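# Push protruding drives home and latch their levers

## Task

In the tower server, find each drive that protrudes from its bay and seat it: push it fully in so its face lines up with the faces of the two outermost drives, then close its lever until it latches. Pushing the drive to its stop before closing the lever is allowed. The server is loose on the table. Tilting it beyond a small amount counts as failure, and it must finish at its starting spot. A drive counts only if it stays seated once the robot lets go.

## Robot and tools

ROBOT. Two six-joint arms (uf850-style) named left_arm and right_arm, each with a parallel two-finger gripper and a wrist camera. Root links in the scene frame: left_arm at (+0.039, +0.489, 0) m, right_arm at (-0.011, -0.478, 0) m, both turned only slightly about z. Scene frame: origin on the table top midway between the arms, +x out over the table, +z up, left_arm on the +y side. The arm names are labels, not image sides. Joint ranges (rad): waist and both rolls ±6.283, shoulder ±2.304, elbow -4.224 to 0.061, wrist pitch ±2.164. Load limits (N m): waist and shoulder 53.4, elbow 44.5, forearm roll 24, wrist pitch and wrist roll 16.9.

GRIPPER AXES. Fingers extend along the gripper's +z and close along its y. The reported end_effector_position sits between the closed finger pads, roughly 2 cm short of the tips; closing pushes the tips about 10 mm further along +z. Reported positions can be off, more so at long reach.

execute_actions. Argument actions is a list holding at most one item, or empty. Empty list: nothing new is sent, current state comes back. An item with rows: up to 15 rows, steps 1 to 15 (default 15), each step 1/30 s; row k drives step k, the final row repeats to fill. An item with only steps (up to 300): a wait counted from the previous result, so your reply time is included. Optional pictures (boolean) toggles camera images. A refused call moves nothing.

ROW FORMAT. Always 14 numbers in [-1, 1], even if one arm idles: dx, dy, dz, rx, ry, rz, opening for left_arm, then the same seven for right_arm. dx..rz are an offset, expressed in that gripper's own axes, measured from the gripper pose shown in the latest result (before any result in a scene, or for later calls in the same reply, from where the robot is when the action begins). Every row is counted from that same base pose, not from the prior row. Scale: 1.0 = 0.6 m of translation or 180 degrees; rx, ry, rz form a single rotation vector. Opening is absolute, not an offset: +1 fully open (0.084 m), -1 closed. All-zero offsets are not idle: they pull the arm back to the base pose. To keep an arm still, send the offset back to where you want it in the first call of a reply and zeros in later ones, with the desired opening.

move. target: one 14-number row as above (same offset rules, same scale). speed: m/s, 0.002 to 0.5, default 0.25; rotation capped at twice that in rad/s. Both grippers follow straight paths finishing together, lasting 0.5 to 10 s; longer paths get cut at 10 s. Rotation takes the shorter way. Openings are sent at the start. Paths ignore obstacles and the other arm, and real motion can lag, stray or overshoot speed, especially with a near-straight arm. Faster contact hits harder; aiming further past a contact presses harder. Result adds a move: line with the ending (done, off_target, moving, held, fault) and limits that acted, plus each gripper's distance to its target. If one arm is named, the other finished fine. limits=paced: the sent pose was clipped. limits=held: some steps were blocked, after which the arm may jump faster than speed.

wait. seconds from 0 to 10; nothing new is sent, the arms head only to their last clipped pose.

zoom_image. camera (cam_head_left, cam_head_right, cam_left_wrist, cam_right_wrist) and region [x0, y0, x1, y1] in pixels of its last full image, top-left origin, at most 504 x 504. Images are 896x504.

read_manual. section "licences"; only licence text, no motion.

finished_scene. scene number (1 or 2); ends that scene irreversibly, grades it and starts the next. Replying without any tool call ends everything.

CONTROL DETAILS. Each step, the commanded pose is clipped to within 70 mm and 16 degrees of the measured pose; damped IK favours position over orientation. After an action ends, an arm travels only to its last clipped pose, so a distant target may need several actions; check the reported pose and send the remainder. Joints are capped at 3.14 rad/s. The simulation keeps running while you think.

RESULT LINES. The state line gives each arm's pose (position in m, quat_wxyz) and velocities in the scene frame. grip_measured is the actual finger opening on the command scale; to hold something, command below it. HELD marks steps not passed to the robot; a pose unreachable line names an arm whose command the clearance check altered. Hand target appears for each arm with the pose it is being driven to. MOTOR HOT warns from 65 °C; OVER-TEMPERATURE FAULT means brakes at 80 °C until cooled. A torque fault (contact torque at a load limit) makes that arm back off, hold 10 s and drop the rest of the call.

AVOID. Tipping or shifting the server (it is not fixed), knocking anything off the table, slamming or shoving hard on drives or levers, arms striking or pressing on each other, and leaving a drive that only stays in because the gripper holds it. Approach contacts slowly and push just past the contact point.

Each tool is called after "Emit:" by a JSON object that holds its "op" and its "data", one argument or row to a line.

## Session

I'll start by looking at the current state.

Emit:
{"op": "execute_actions", "data": {
  "actions": []
}}

Scene clock: 0.00 s of 15600.00 s.
left_arm: end_effector_position=(+0.3545, +0.4172, +0.3399) grip_measured=+1.00 end_effector_quat_wxyz=(-0.344, -0.455, -0.541, +0.618) end_effector_velocity=(+0.000, -0.000, -0.000) end_effector_angular_velocity=(-0.000, +0.001, +0.000) | right_arm: end_effector_position=(+0.1552, -0.7575, +0.1948) grip_measured=+1.00 end_effector_quat_wxyz=(+0.018, +0.812, -0.272, -0.516) end_effector_velocity=(+0.000, +0.000, -0.000) end_effector_angular_velocity=(-0.000, -0.000, +0.001)
Joint positions: left_arm=[ 0.319 -0.414 -0.642 -0.958 -1.704 -0.55   0.084] | right_arm=[-0.705 -0.657 -0.953 -0.407 -1.354  0.226  0.084]
Joint velocities: left_arm=[ 0.    -0.001  0.    -0.     0.    -0.     0.   ] | right_arm=[ 0.    -0.     0.    -0.     0.001  0.     0.   ]
Hand target (left_arm): +0.354, +0.417, +0.340; -0.344, -0.455, -0.541, +0.618
Hand target (right_arm): +0.155, -0.758, +0.195; +0.018, +0.812, -0.272, -0.516

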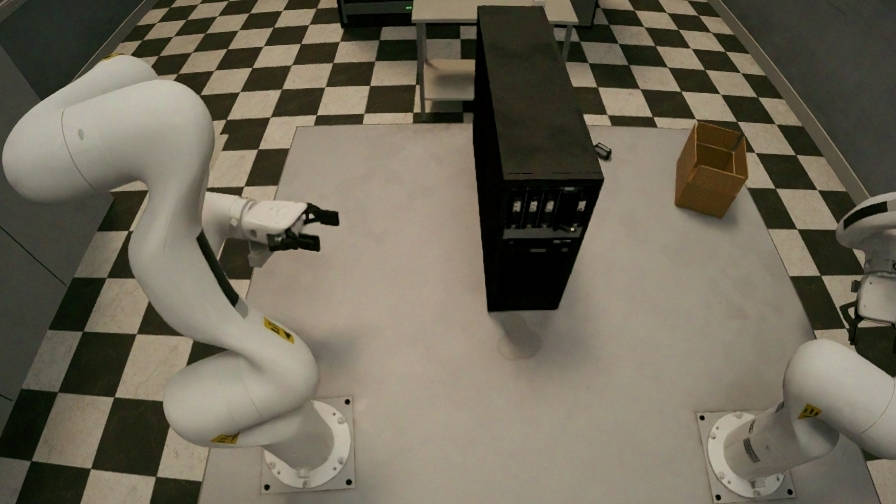

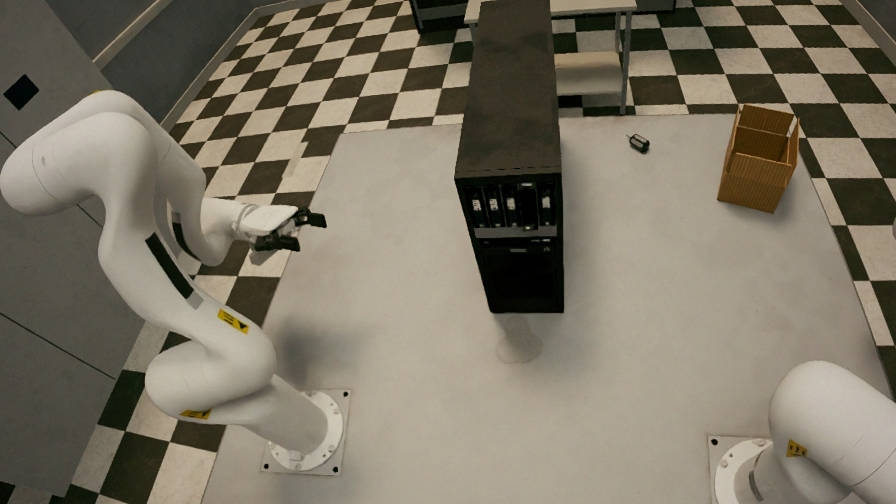

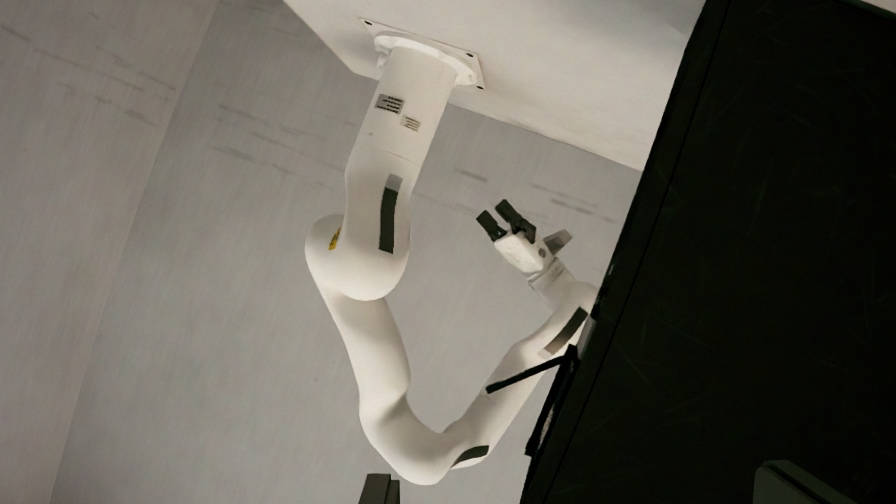

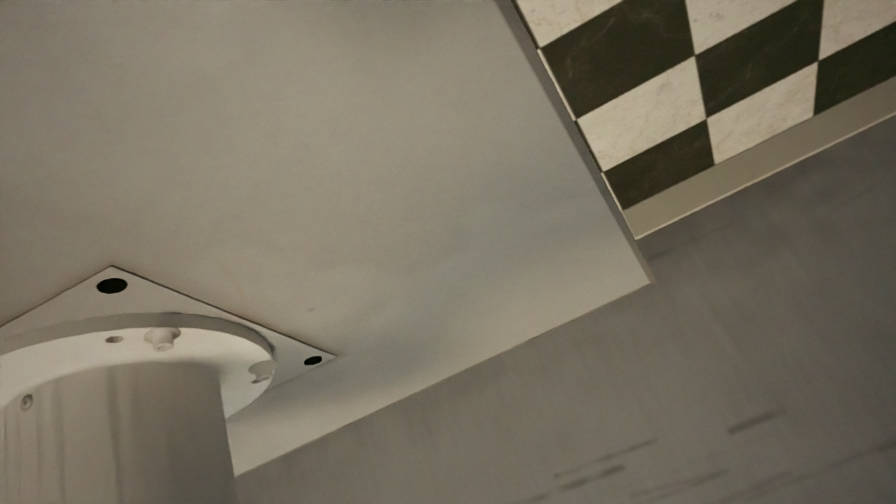

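Emit:
{"op": "zoom_image", "data": {
  "camera": "cam_head_right",
  "region": [440, 150, 600, 320]
}}

Emit:
{"op": "zoom_image", "data": {
  "camera": "cam_head_left",
  "region": [460, 150, 620, 320]
}}

Region (440, 150, 600, 320) of cam_head_right's 896x504 image, scaled by 2.965, with more detail than that image has; it fills the left 474 columns of this view, and the rest is white.

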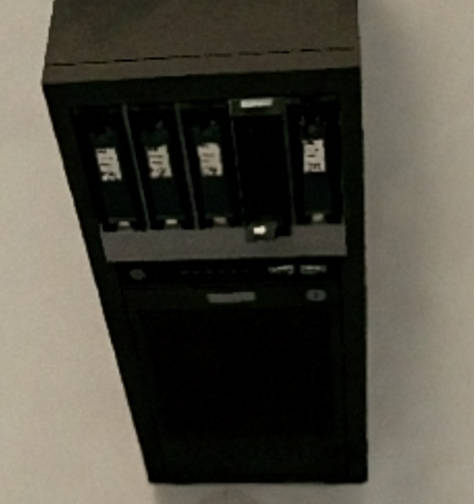

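Region (460, 150, 620, 320) of cam_head_left's 896x504 image, scaled by 2.965, with more detail than that image has; it fills the left 474 columns of this view, and the rest is white.

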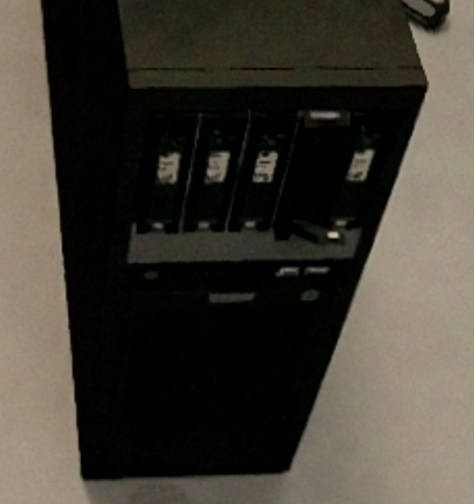

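Emit:
{"op": "move", "data": {
  "target": [-0.0345, -0.03, 0.207, 0, 0, 0, 1, -0.547, -0.653, -0.177, 0.0877, 0.4176, -0.0767, -1],
  "speed": 0.3
}}

Scene clock: 23.23 s of 15600.00 s.
left_arm: end_effector_position=(+0.3219, +0.2970, +0.3657) grip_measured=+1.00 end_effector_quat_wxyz=(-0.344, -0.455, -0.542, +0.618) end_effector_velocity=(-0.000, -0.000, -0.000) end_effector_angular_velocity=(-0.000, +0.002, -0.001) | right_arm: end_effector_position=(+0.3047, -0.2986, +0.3983) grip_measured=-1.00 end_effector_quat_wxyz=(+0.012, +0.977, -0.176, +0.122) end_effector_velocity=(+0.001, +0.002, +0.001) end_effector_angular_velocity=(-0.006, -0.008, -0.001)
Joint positions: left_arm=[ 0.029 -0.224 -0.462 -1.244 -1.648 -0.59   0.084] | right_arm=[ 0.683  0.303 -0.704 -0.257 -0.873  1.157  0.   ]
Joint velocities: left_arm=[-0.001 -0.001  0.001 -0.001  0.    -0.001  0.   ] | right_arm=[ 0.011 -0.004 -0.004 -0.014 -0.001  0.02   0.   ]
Hand target (left_arm): +0.322, +0.297, +0.366; -0.344, -0.455, -0.542, +0.618
Hand target (right_arm): +0.305, -0.298, +0.398; +0.012, +0.977, -0.176, +0.123
Off the commanded pose (left_arm): 0.000 m, 0 deg.
Off the commanded pose (right_arm): 0.003 m, 1 deg.
After step 90, 17.47 s passed at rest.
move: done
camera_calibration (this result's frames):
cam_left_wrist: T_world_to_cam=[[0.912648, -0.170441, -0.371516, -0.0732133], [0.371379, -0.0338971, 0.927862, -0.388937], [-0.170739, -0.984785, 0.0323623, 0.467119], [0, 0, 0, 1]] pos_world=[0.291017, 0.434349, 0.318563]
cam_right_wrist: T_world_to_cam=[[-0.335381, -0.942069, -0.00503138, -0.147556], [-0.914617, 0.326878, -0.237962, 0.535892], [0.225822, -0.0752061, -0.971261, 0.43049], [0, 0, 0, 1]] pos_world=[0.343435, -0.281804, 0.544898]

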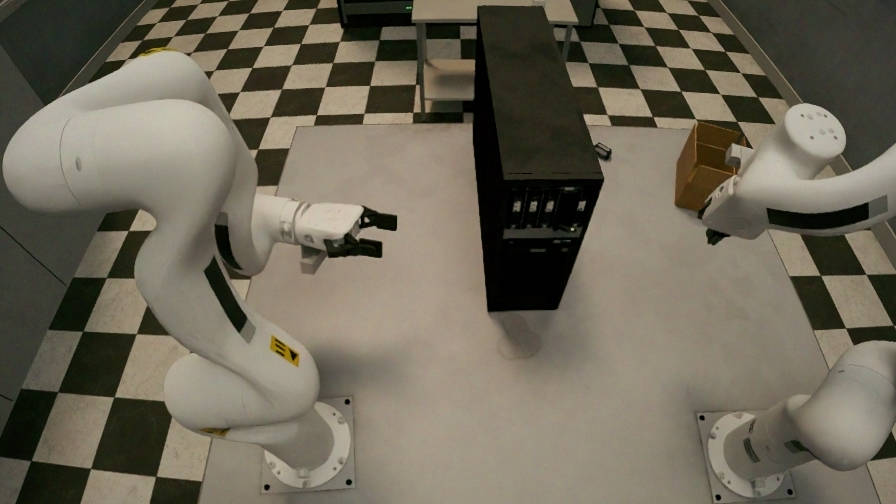

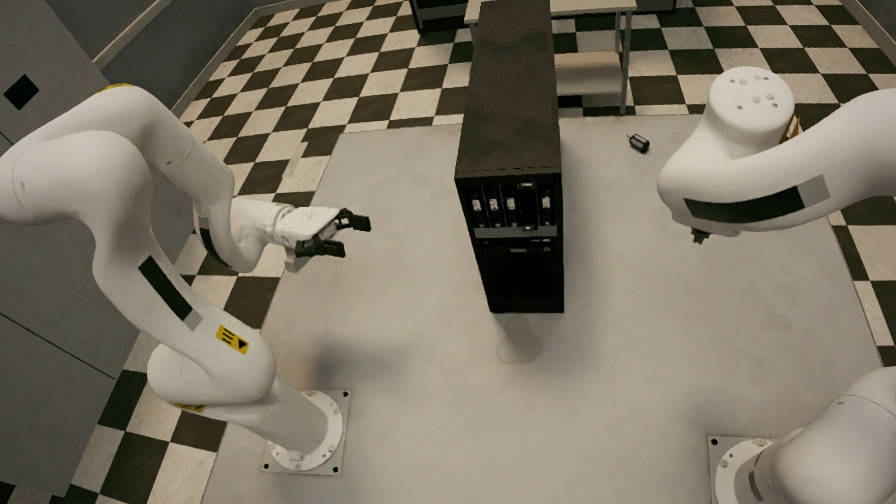

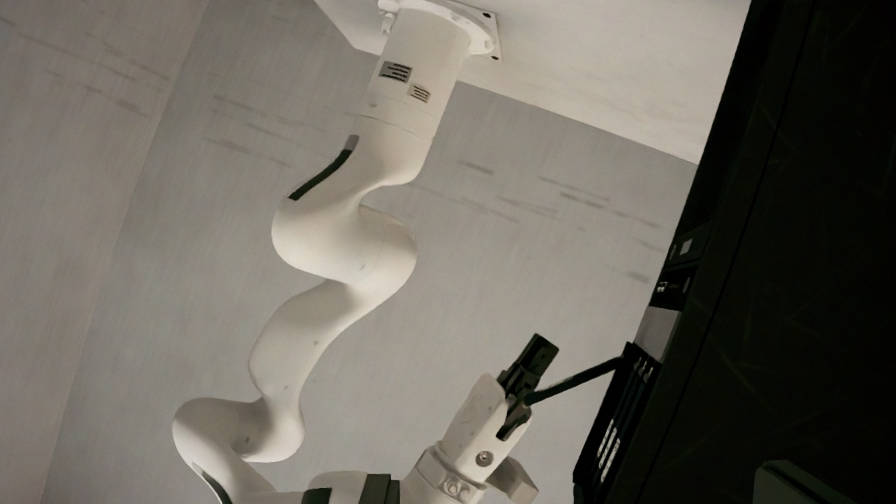

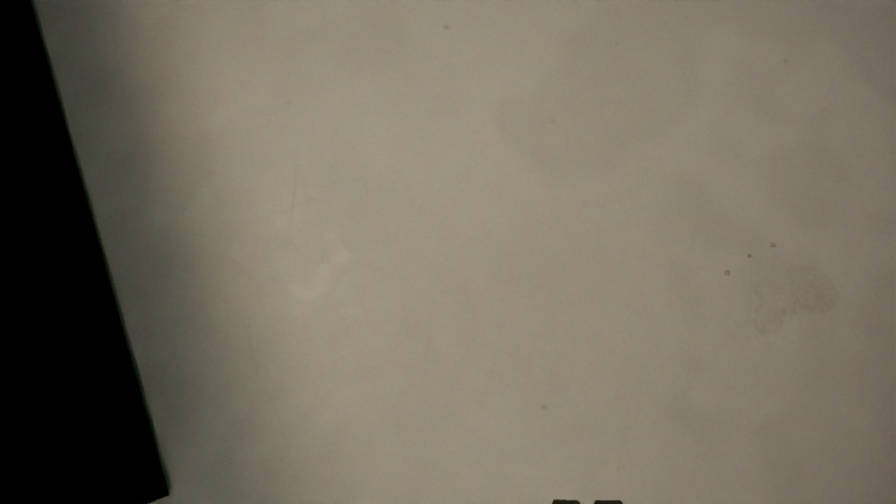

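Emit:
{"op": "zoom_image", "data": {
  "camera": "cam_left_wrist",
  "region": [480, 230, 720, 504]
}}

Region (480, 230, 720, 504) of cam_left_wrist's 896x504 image, scaled by 1.839, with more detail than that image has; it fills the left 441 columns of this view, and the rest is white.

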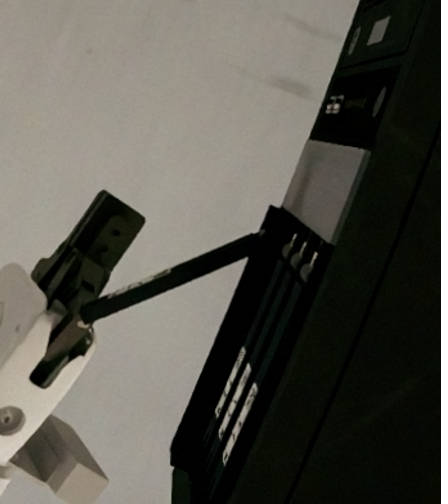

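Emit:
{"op": "move", "data": {
  "target": [0, 0, 0, 0, 0, 0, 1, -0.3125, -0.3837, -0.0775, 0.0912, 0.4188, -0.0737, -1],
  "speed": 0.3
}}

Scene clock: 29.70 s of 15600.00 s.
left_arm: end_effector_position=(+0.3219, +0.2970, +0.3657) grip_measured=+1.00 end_effector_quat_wxyz=(-0.344, -0.455, -0.542, +0.618) end_effector_velocity=(-0.000, +0.000, -0.000) end_effector_angular_velocity=(-0.000, +0.000, +0.000) | right_arm: end_effector_position=(+0.2021, -0.0166, +0.4003) grip_measured=-1.00 end_effector_quat_wxyz=(-0.001, +0.706, -0.009, +0.708) end_effector_velocity=(+0.001, +0.001, +0.000) end_effector_angular_velocity=(-0.001, -0.008, -0.002)
Joint positions: left_arm=[ 0.029 -0.224 -0.462 -1.244 -1.648 -0.59   0.084] | right_arm=[ 1.674 -0.396 -0.828 -1.5   -1.606  2.724  0.   ]
Joint velocities: left_arm=[ 0.    -0.001  0.    -0.     0.     0.001  0.   ] | right_arm=[-0.002 -0.006 -0.003 -0.003 -0.008  0.001  0.   ]
Hand target (left_arm): +0.322, +0.297, +0.366; -0.344, -0.455, -0.542, +0.618
Hand target (right_arm): +0.202, -0.016, +0.400; -0.001, +0.706, -0.009, +0.708
Off the commanded pose (left_arm): 0.000 m, 0 deg.
Off the commanded pose (right_arm): 0.003 m, 0 deg.
After step 90, 0.73 s passed at rest.
move: done
camera_calibration (this result's frames):
cam_left_wrist: T_world_to_cam=[[0.912648, -0.170442, -0.371516, -0.0732132], [0.371379, -0.0338971, 0.927862, -0.388937], [-0.17074, -0.984785, 0.0323623, 0.467119], [0, 0, 0, 1]] pos_world=[0.291017, 0.434349, 0.318563]
cam_right_wrist: T_world_to_cam=[[-0.0231442, -0.999729, 0.00231699, 0.0167126], [-0.00375352, -0.0022307, -0.99999, 0.465891], [0.999725, -0.0231527, -0.00370088, -0.0660113], [0, 0, 0, 1]] pos_world=[0.0681286, 0.016219, 0.465603]

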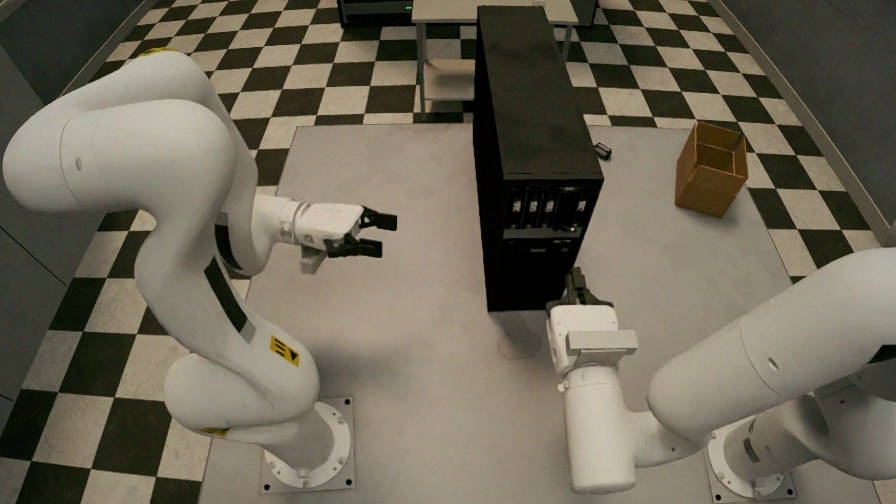

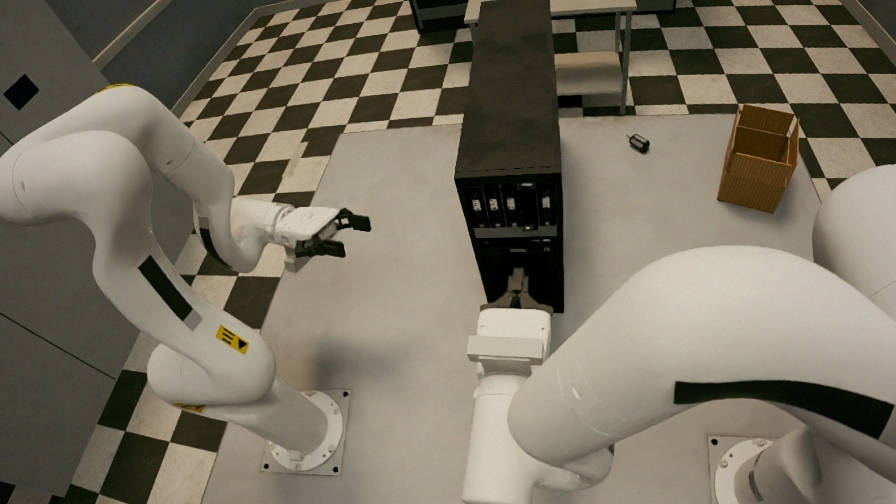

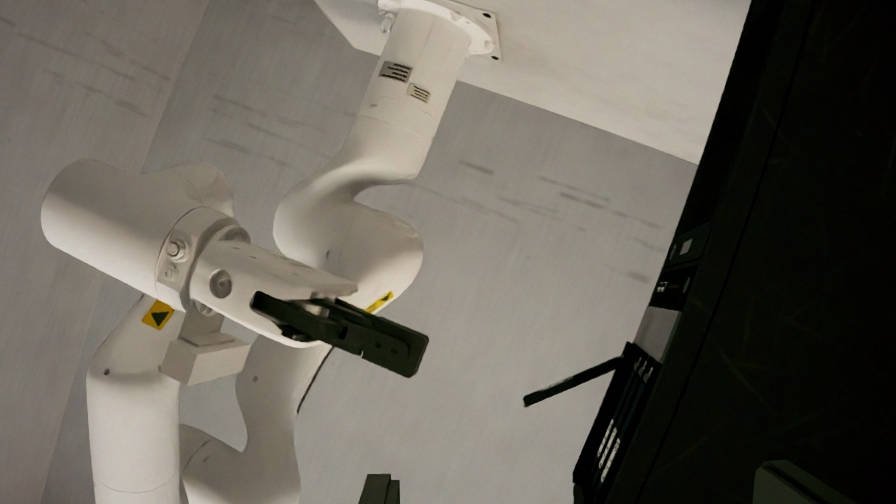

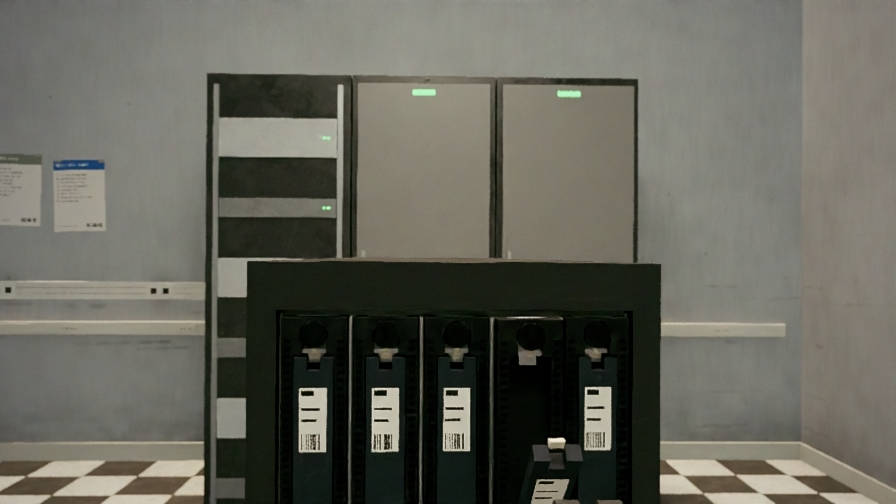

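Emit:
{"op": "move", "data": {
  "target": [-0.332, 0.124, 0.1365, 0, 0, 0, -1, 0.05, 0, 0.05, 0, 0, 0, -1],
  "speed": 0.3
}}

Scene clock: 41.93 s of 15600.00 s.
left_arm: end_effector_position=(+0.4445, +0.1902, +0.5248) grip_measured=-1.00 end_effector_quat_wxyz=(-0.344, -0.455, -0.542, +0.617) end_effector_velocity=(+0.001, -0.001, +0.001) end_effector_angular_velocity=(-0.001, -0.002, -0.000) | right_arm: end_effector_position=(+0.2319, -0.0172, +0.4306) grip_measured=-1.00 end_effector_quat_wxyz=(-0.001, +0.706, -0.009, +0.708) end_effector_velocity=(+0.001, -0.000, -0.000) end_effector_angular_velocity=(-0.000, +0.001, -0.001)
Joint positions: left_arm=[-0.245 -0.163 -0.877 -1.524 -1.609 -1.078  0.   ] | right_arm=[ 1.609 -0.334 -0.832 -1.559 -1.58   2.657  0.   ]
Joint velocities: left_arm=[-0.002 -0.002 -0.005 -0.001  0.001 -0.001  0.   ] | right_arm=[-0.002 -0.    -0.    -0.001  0.001 -0.     0.   ]
Hand target (left_arm): +0.445, +0.190, +0.525; -0.344, -0.455, -0.542, +0.617
Hand target (right_arm): +0.232, -0.017, +0.431; -0.001, +0.706, -0.009, +0.708
Off the commanded pose (left_arm): 0.001 m, 0 deg.
Off the commanded pose (right_arm): 0.000 m, 0 deg.
After step 90, 7.90 s passed at rest.
move: done
camera_calibration (this result's frames):
cam_left_wrist: T_world_to_cam=[[0.912696, -0.169375, -0.371885, -0.144238], [0.371546, -0.0348995, 0.927758, -0.585547], [-0.170117, -0.984934, 0.0310779, 0.378116], [0, 0, 0, 1]] pos_world=[0.413527, 0.327553, 0.477855]
cam_right_wrist: T_world_to_cam=[[-0.0229613, -0.999734, 0.00230957, 0.016689], [-0.00348627, -0.00223009, -0.999991, 0.496171], [0.99973, -0.0229692, -0.00343413, -0.0958911], [0, 0, 0, 1]] pos_world=[0.0979782, 0.0155885, 0.495799]

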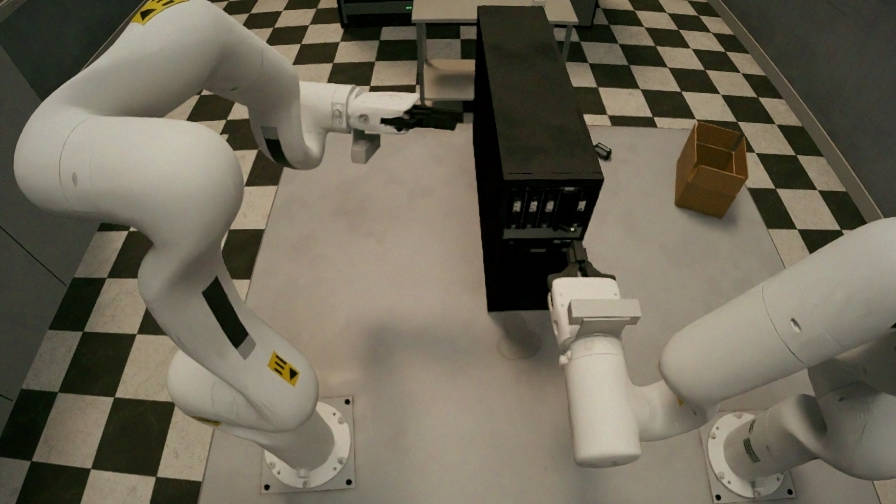

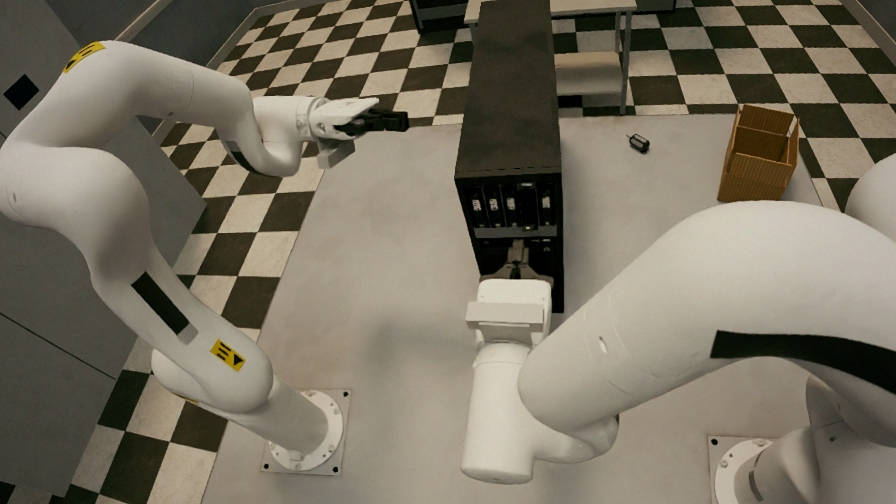

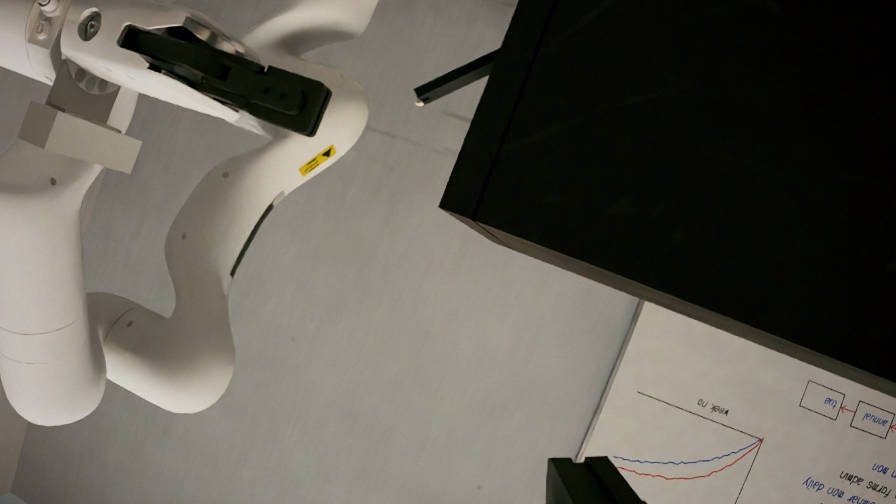

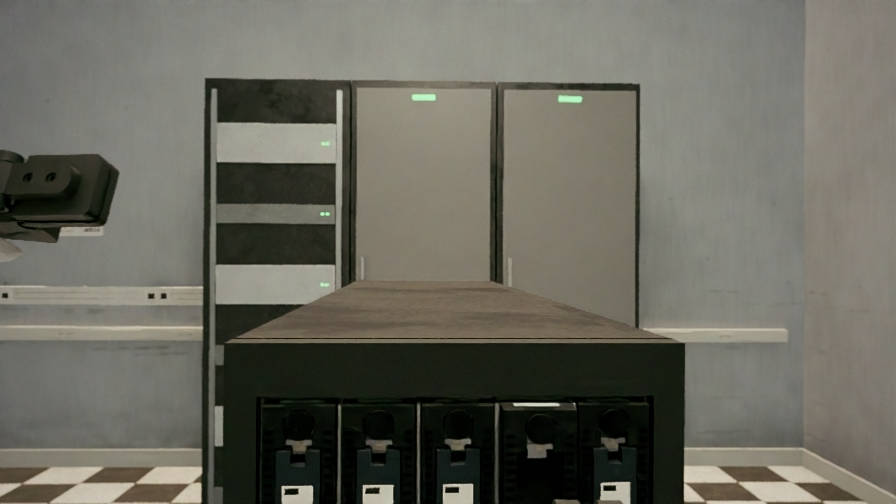

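Emit:
{"op": "move", "data": {
  "target": [0.069, 0.086, 0.259, 0, 0, 0, -1, 0, 0, 0, 0, 0, 0, -1],
  "speed": 0.2
}}

Scene clock: 55.07 s of 15600.00 s.
left_arm: end_effector_position=(+0.4680, +0.0819, +0.4814) grip_measured=-1.00 end_effector_quat_wxyz=(-0.362, -0.440, -0.549, +0.611) end_effector_velocity=(+0.000, +0.000, -0.000) end_effector_angular_velocity=(+0.000, -0.002, +0.000) | right_arm: end_effector_position=(+0.2319, -0.0172, +0.4306) grip_measured=-1.00 end_effector_quat_wxyz=(-0.001, +0.706, -0.009, +0.708) end_effector_velocity=(+0.000, -0.000, +0.000) end_effector_angular_velocity=(+0.000, -0.000, -0.001)
Joint positions: left_arm=[-0.458 -0.313 -0.942 -1.739 -1.461 -0.98   0.   ] | right_arm=[ 1.609 -0.334 -0.832 -1.559 -1.58   2.657  0.   ]
Joint velocities: left_arm=[ 0.    -0.     0.     0.     0.     0.002  0.   ] | right_arm=[-0.001  0.    -0.    -0.    -0.    -0.     0.   ]
Hand target (left_arm): +0.468, +0.082, +0.481; -0.362, -0.440, -0.549, +0.611
Hand target (right_arm): +0.232, -0.017, +0.431; -0.001, +0.706, -0.009, +0.708
Off the commanded pose (left_arm): 0.056 m, 3 deg.
Off the commanded pose (right_arm): 0.000 m, 0 deg.
TORQUE FAULT: the external load on joint 1 (waist) of the left arm reached its load limit, and that arm stopped for 10 seconds. A torque fault stops only its own arm. That arm's remaining commands of this call were not run. Joint 1 (waist) of that arm moved back by up to 3 degrees. That arm holds there, with its grip as last carried out, and accepts commands again: back off and push less far. That arm stops again, at the same cost, whenever a joint's load reaches its limit.
move: fault (left_arm)
camera_calibration (this result's frames):
cam_left_wrist: T_world_to_cam=[[0.92084, -0.128716, -0.368084, -0.209067], [0.370442, -0.00599771, 0.928836, -0.560173], [-0.121764, -0.991663, 0.0421589, 0.249413], [0, 0, 0, 1]] pos_world=[0.430398, 0.217064, 0.43284]
cam_right_wrist: T_world_to_cam=[[-0.0229614, -0.999734, 0.00230981, 0.0166888], [-0.00348617, -0.00223034, -0.999991, 0.496171], [0.99973, -0.0229692, -0.00343403, -0.0958912], [0, 0, 0, 1]] pos_world=[0.0979782, 0.0155885, 0.495799]

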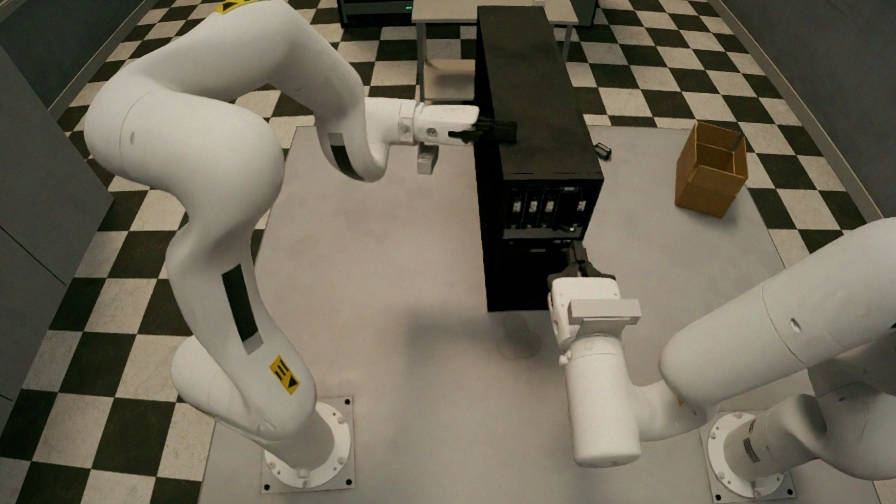

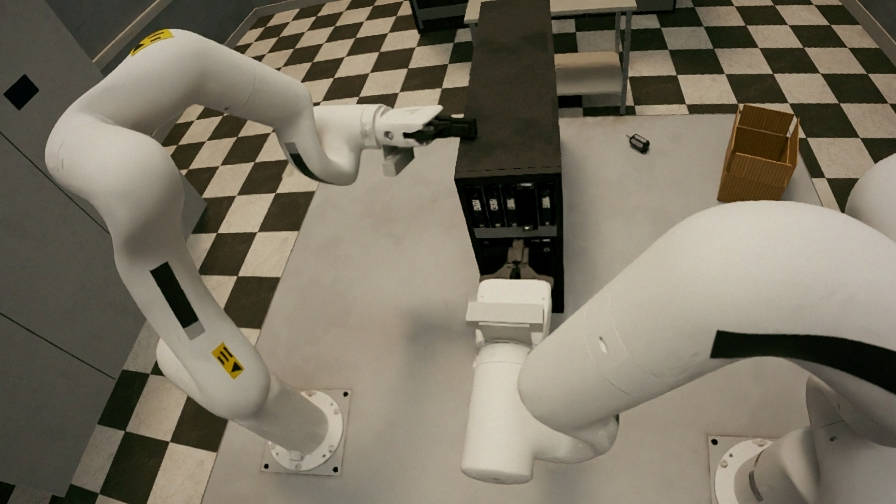

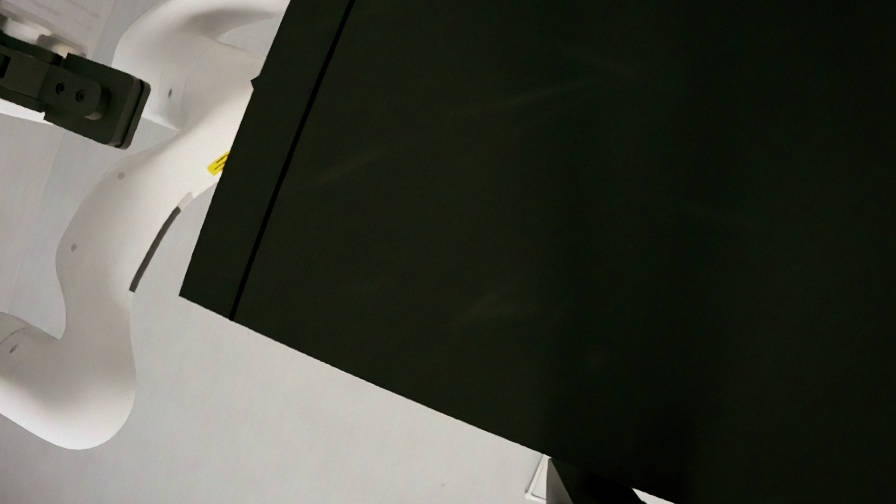

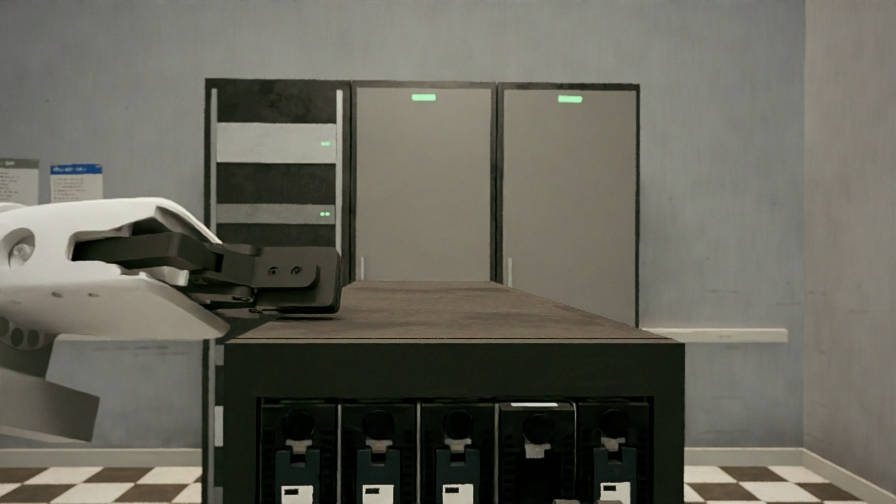

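Emit:
{"op": "move", "data": {
  "target": [0, 0, 0, 0, 0, 0, -1, 0, 0, 0.15, 0, 0, 0, -1],
  "speed": 0.08
}}

Scene clock: 58.30 s of 15600.00 s.
left_arm: end_effector_position=(+0.4680, +0.0819, +0.4814) grip_measured=-1.00 end_effector_quat_wxyz=(-0.362, -0.440, -0.549, +0.611) end_effector_velocity=(-0.000, +0.000, +0.000) end_effector_angular_velocity=(+0.000, -0.001, +0.000) | right_arm: end_effector_position=(+0.3219, -0.0182, +0.4313) grip_measured=-1.00 end_effector_quat_wxyz=(-0.001, +0.706, -0.009, +0.708) end_effector_velocity=(+0.001, +0.000, +0.001) end_effector_angular_velocity=(+0.002, -0.001, +0.001)
Joint positions: left_arm=[-0.458 -0.313 -0.942 -1.739 -1.461 -0.98   0.   ] | right_arm=[ 1.417 -0.348 -0.854 -1.728 -1.488  2.657  0.   ]
Joint velocities: left_arm=[0.    0.    0.    0.    0.    0.001 0.   ] | right_arm=[-0.001  0.001 -0.001 -0.003  0.     0.001  0.   ]
Hand target (left_arm): +0.468, +0.082, +0.481; -0.362, -0.440, -0.549, +0.611
Hand target (right_arm): +0.322, -0.018, +0.431; -0.001, +0.706, -0.009, +0.708
Off the commanded pose (left_arm): 0.000 m, 0 deg.
Off the commanded pose (right_arm): 0.001 m, 0 deg.
move: done
camera_calibration (this result's frames):
cam_left_wrist: T_world_to_cam=[[0.92084, -0.128716, -0.368084, -0.209067], [0.370442, -0.00599781, 0.928836, -0.560173], [-0.121764, -0.991663, 0.0421588, 0.249413], [0, 0, 0, 1]] pos_world=[0.430398, 0.217064, 0.43284]
cam_right_wrist: T_world_to_cam=[[-0.0228717, -0.999736, 0.00220062, 0.0178262], [-0.00244741, -0.0021452, -0.999995, 0.496879], [0.999735, -0.022877, -0.0023977, -0.186279], [0, 0, 0, 1]] pos_world=[0.187854, 0.0146258, 0.49639]

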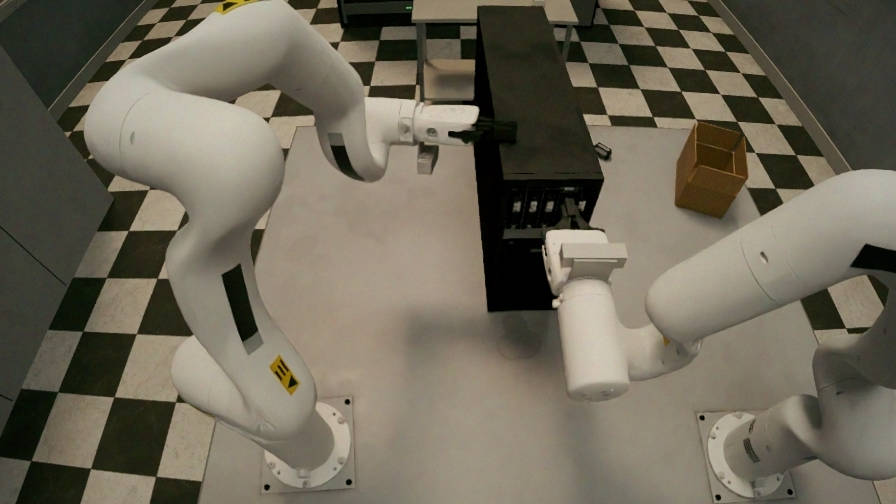

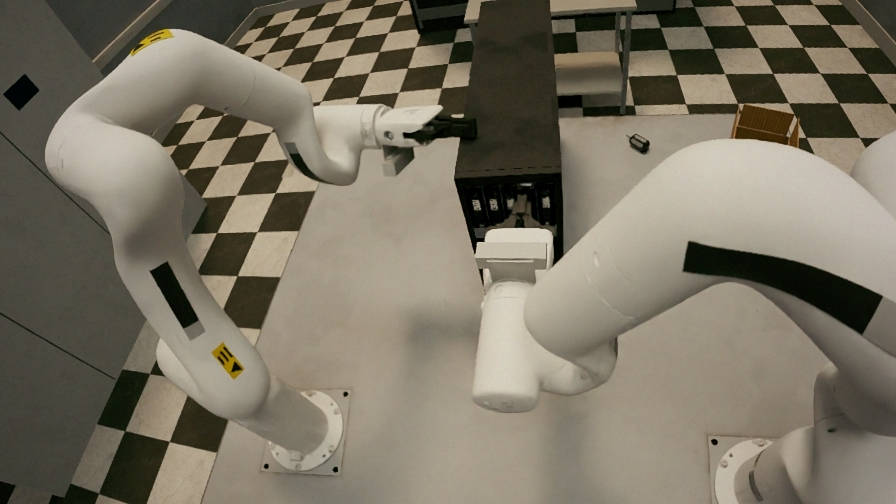

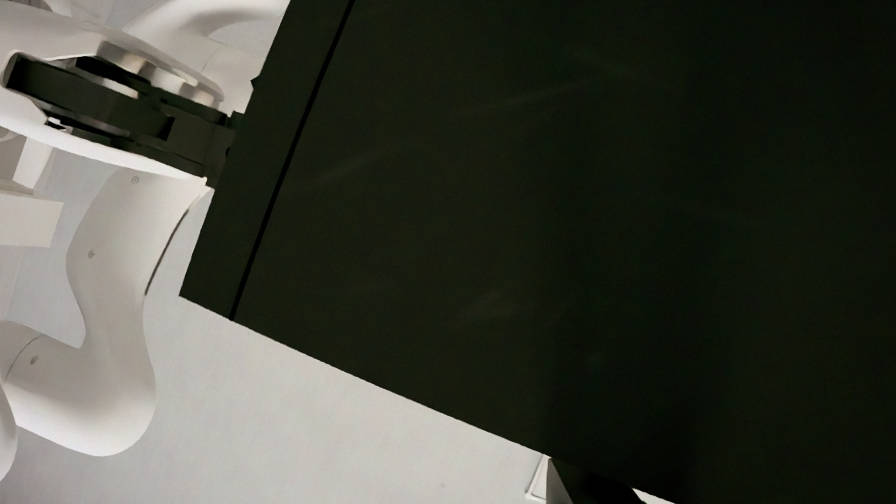

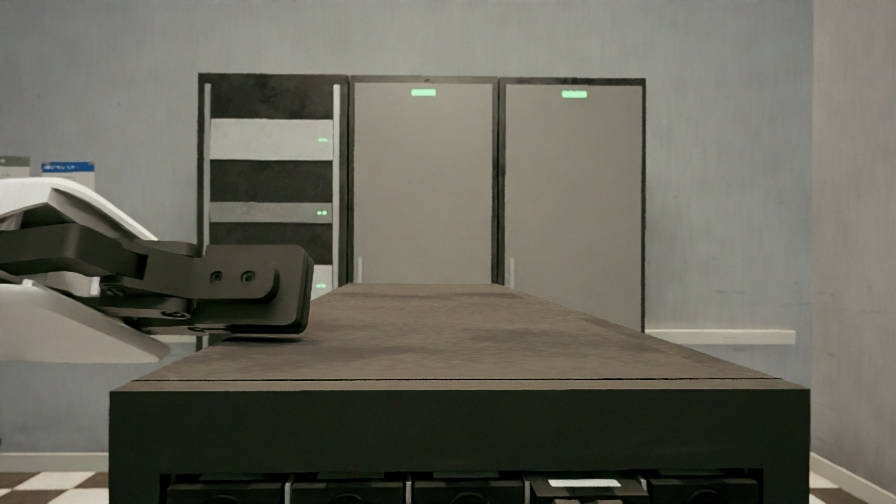

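Emit:
{"op": "zoom_image", "data": {
  "camera": "cam_head_left",
  "region": [480, 160, 640, 280]
}}

Region (480, 160, 640, 280) of cam_head_left's 896x504 image, scaled by 3.150, with more detail than that image has; it fills the top 378 rows of this view, and the rest is white.

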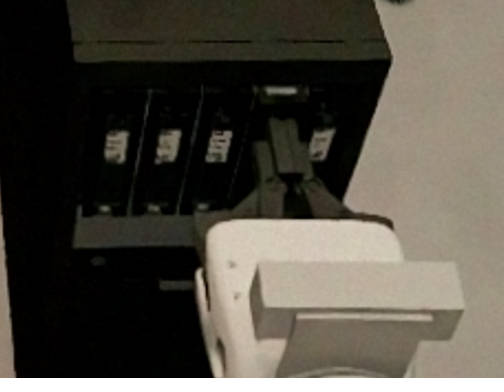

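Emit:
{"op": "move", "data": {
  "target": [0, 0, 0, 0, 0, 0, -1, 0, 0, 0.035, 0, 0, 0, -1],
  "speed": 0.03
}}

Scene clock: 61.97 s of 15600.00 s.
left_arm: end_effector_position=(+0.4680, +0.0819, +0.4814) grip_measured=-1.00 end_effector_quat_wxyz=(-0.362, -0.440, -0.549, +0.611) end_effector_velocity=(+0.000, -0.000, +0.000) end_effector_angular_velocity=(-0.000, -0.001, +0.000) | right_arm: end_effector_position=(+0.3427, -0.0183, +0.4316) grip_measured=-1.00 end_effector_quat_wxyz=(-0.001, +0.706, -0.009, +0.709) end_effector_velocity=(+0.001, +0.000, -0.001) end_effector_angular_velocity=(+0.000, +0.002, +0.000)
Joint positions: left_arm=[-0.458 -0.313 -0.942 -1.739 -1.461 -0.98   0.   ] | right_arm=[ 1.374 -0.357 -0.866 -1.767 -1.467  2.657  0.   ]
Joint velocities: left_arm=[-0.    -0.    -0.    -0.    -0.     0.001  0.   ] | right_arm=[-0.003 -0.001 -0.001 -0.002  0.003  0.001  0.   ]
Hand target (left_arm): +0.468, +0.082, +0.481; -0.362, -0.440, -0.549, +0.611
Hand target (right_arm): +0.343, -0.018, +0.431; -0.001, +0.706, -0.009, +0.708
Off the commanded pose (left_arm): 0.000 m, 0 deg.
Off the commanded pose (right_arm): 0.000 m, 0 deg.
move: done
camera_calibration (this result's frames):
cam_left_wrist: T_world_to_cam=[[0.92084, -0.128716, -0.368084, -0.209067], [0.370442, -0.00599769, 0.928836, -0.560173], [-0.121764, -0.991663, 0.0421589, 0.249413], [0, 0, 0, 1]] pos_world=[0.430398, 0.217064, 0.43284]
cam_right_wrist: T_world_to_cam=[[-0.0225651, -0.999743, 0.00214809, 0.0180961], [-0.00200219, -0.00210344, -0.999996, 0.497032], [0.999743, -0.0225693, -0.00195421, -0.207229], [0, 0, 0, 1]] pos_world=[0.208579, 0.01446, 0.496586]

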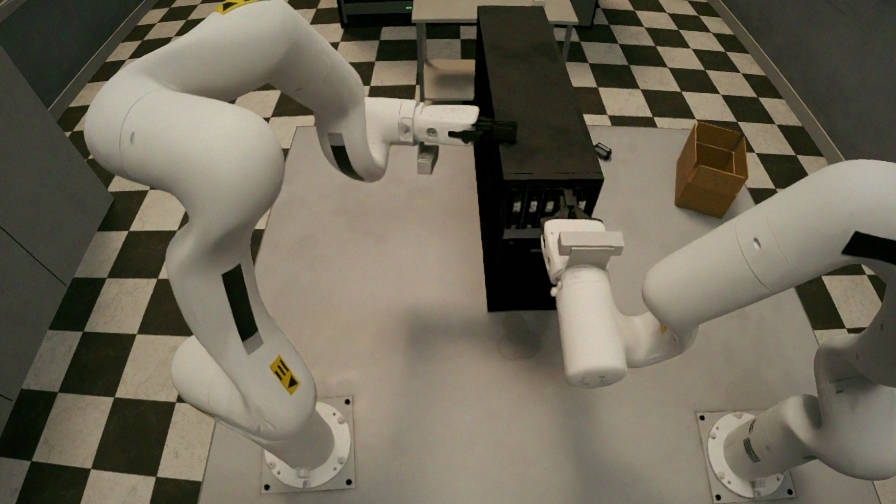

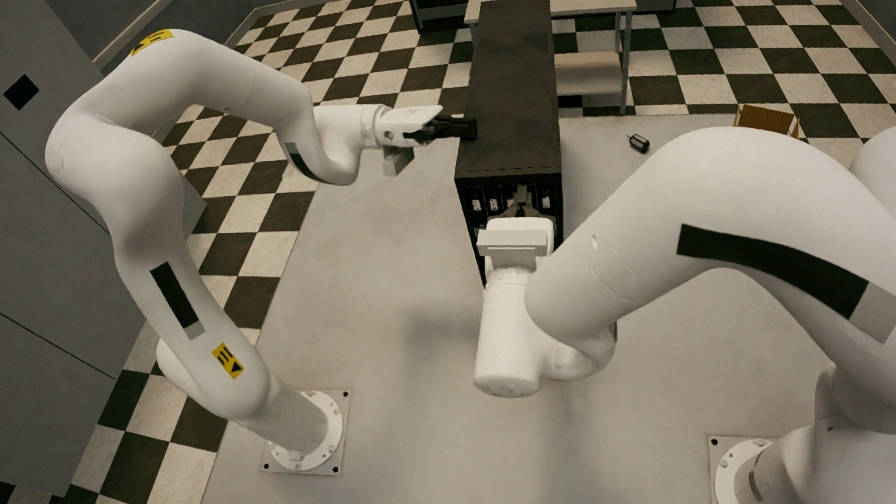

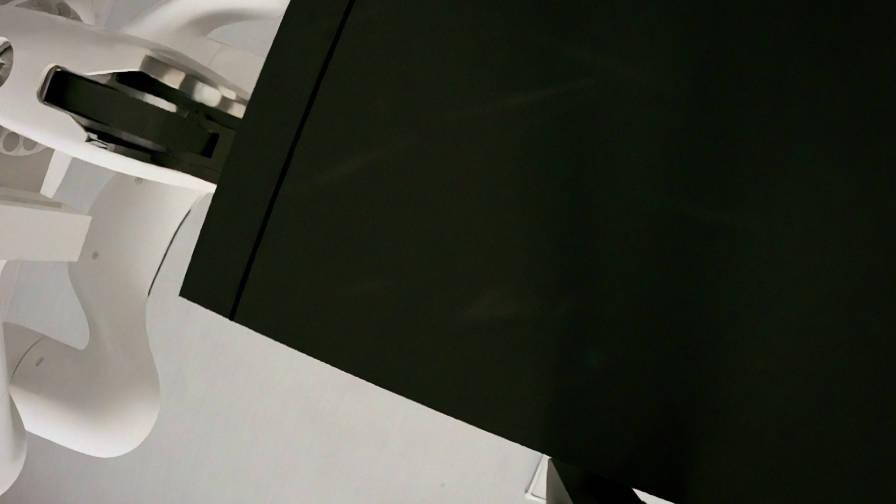

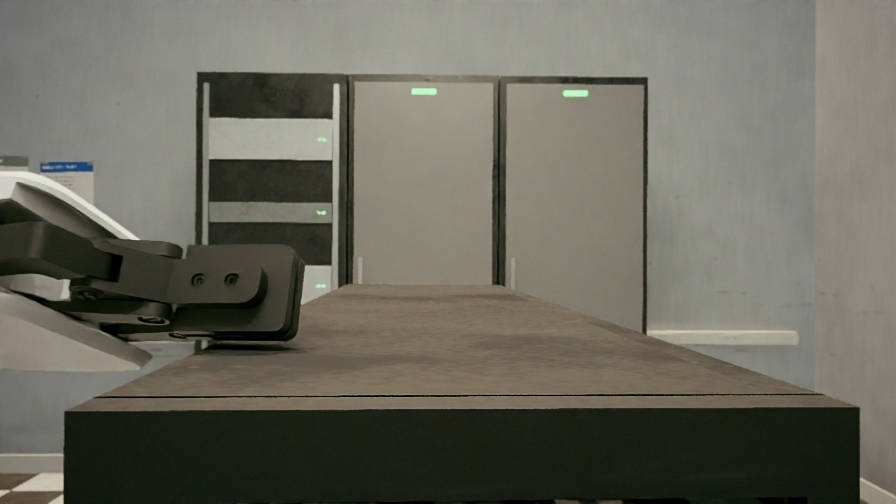

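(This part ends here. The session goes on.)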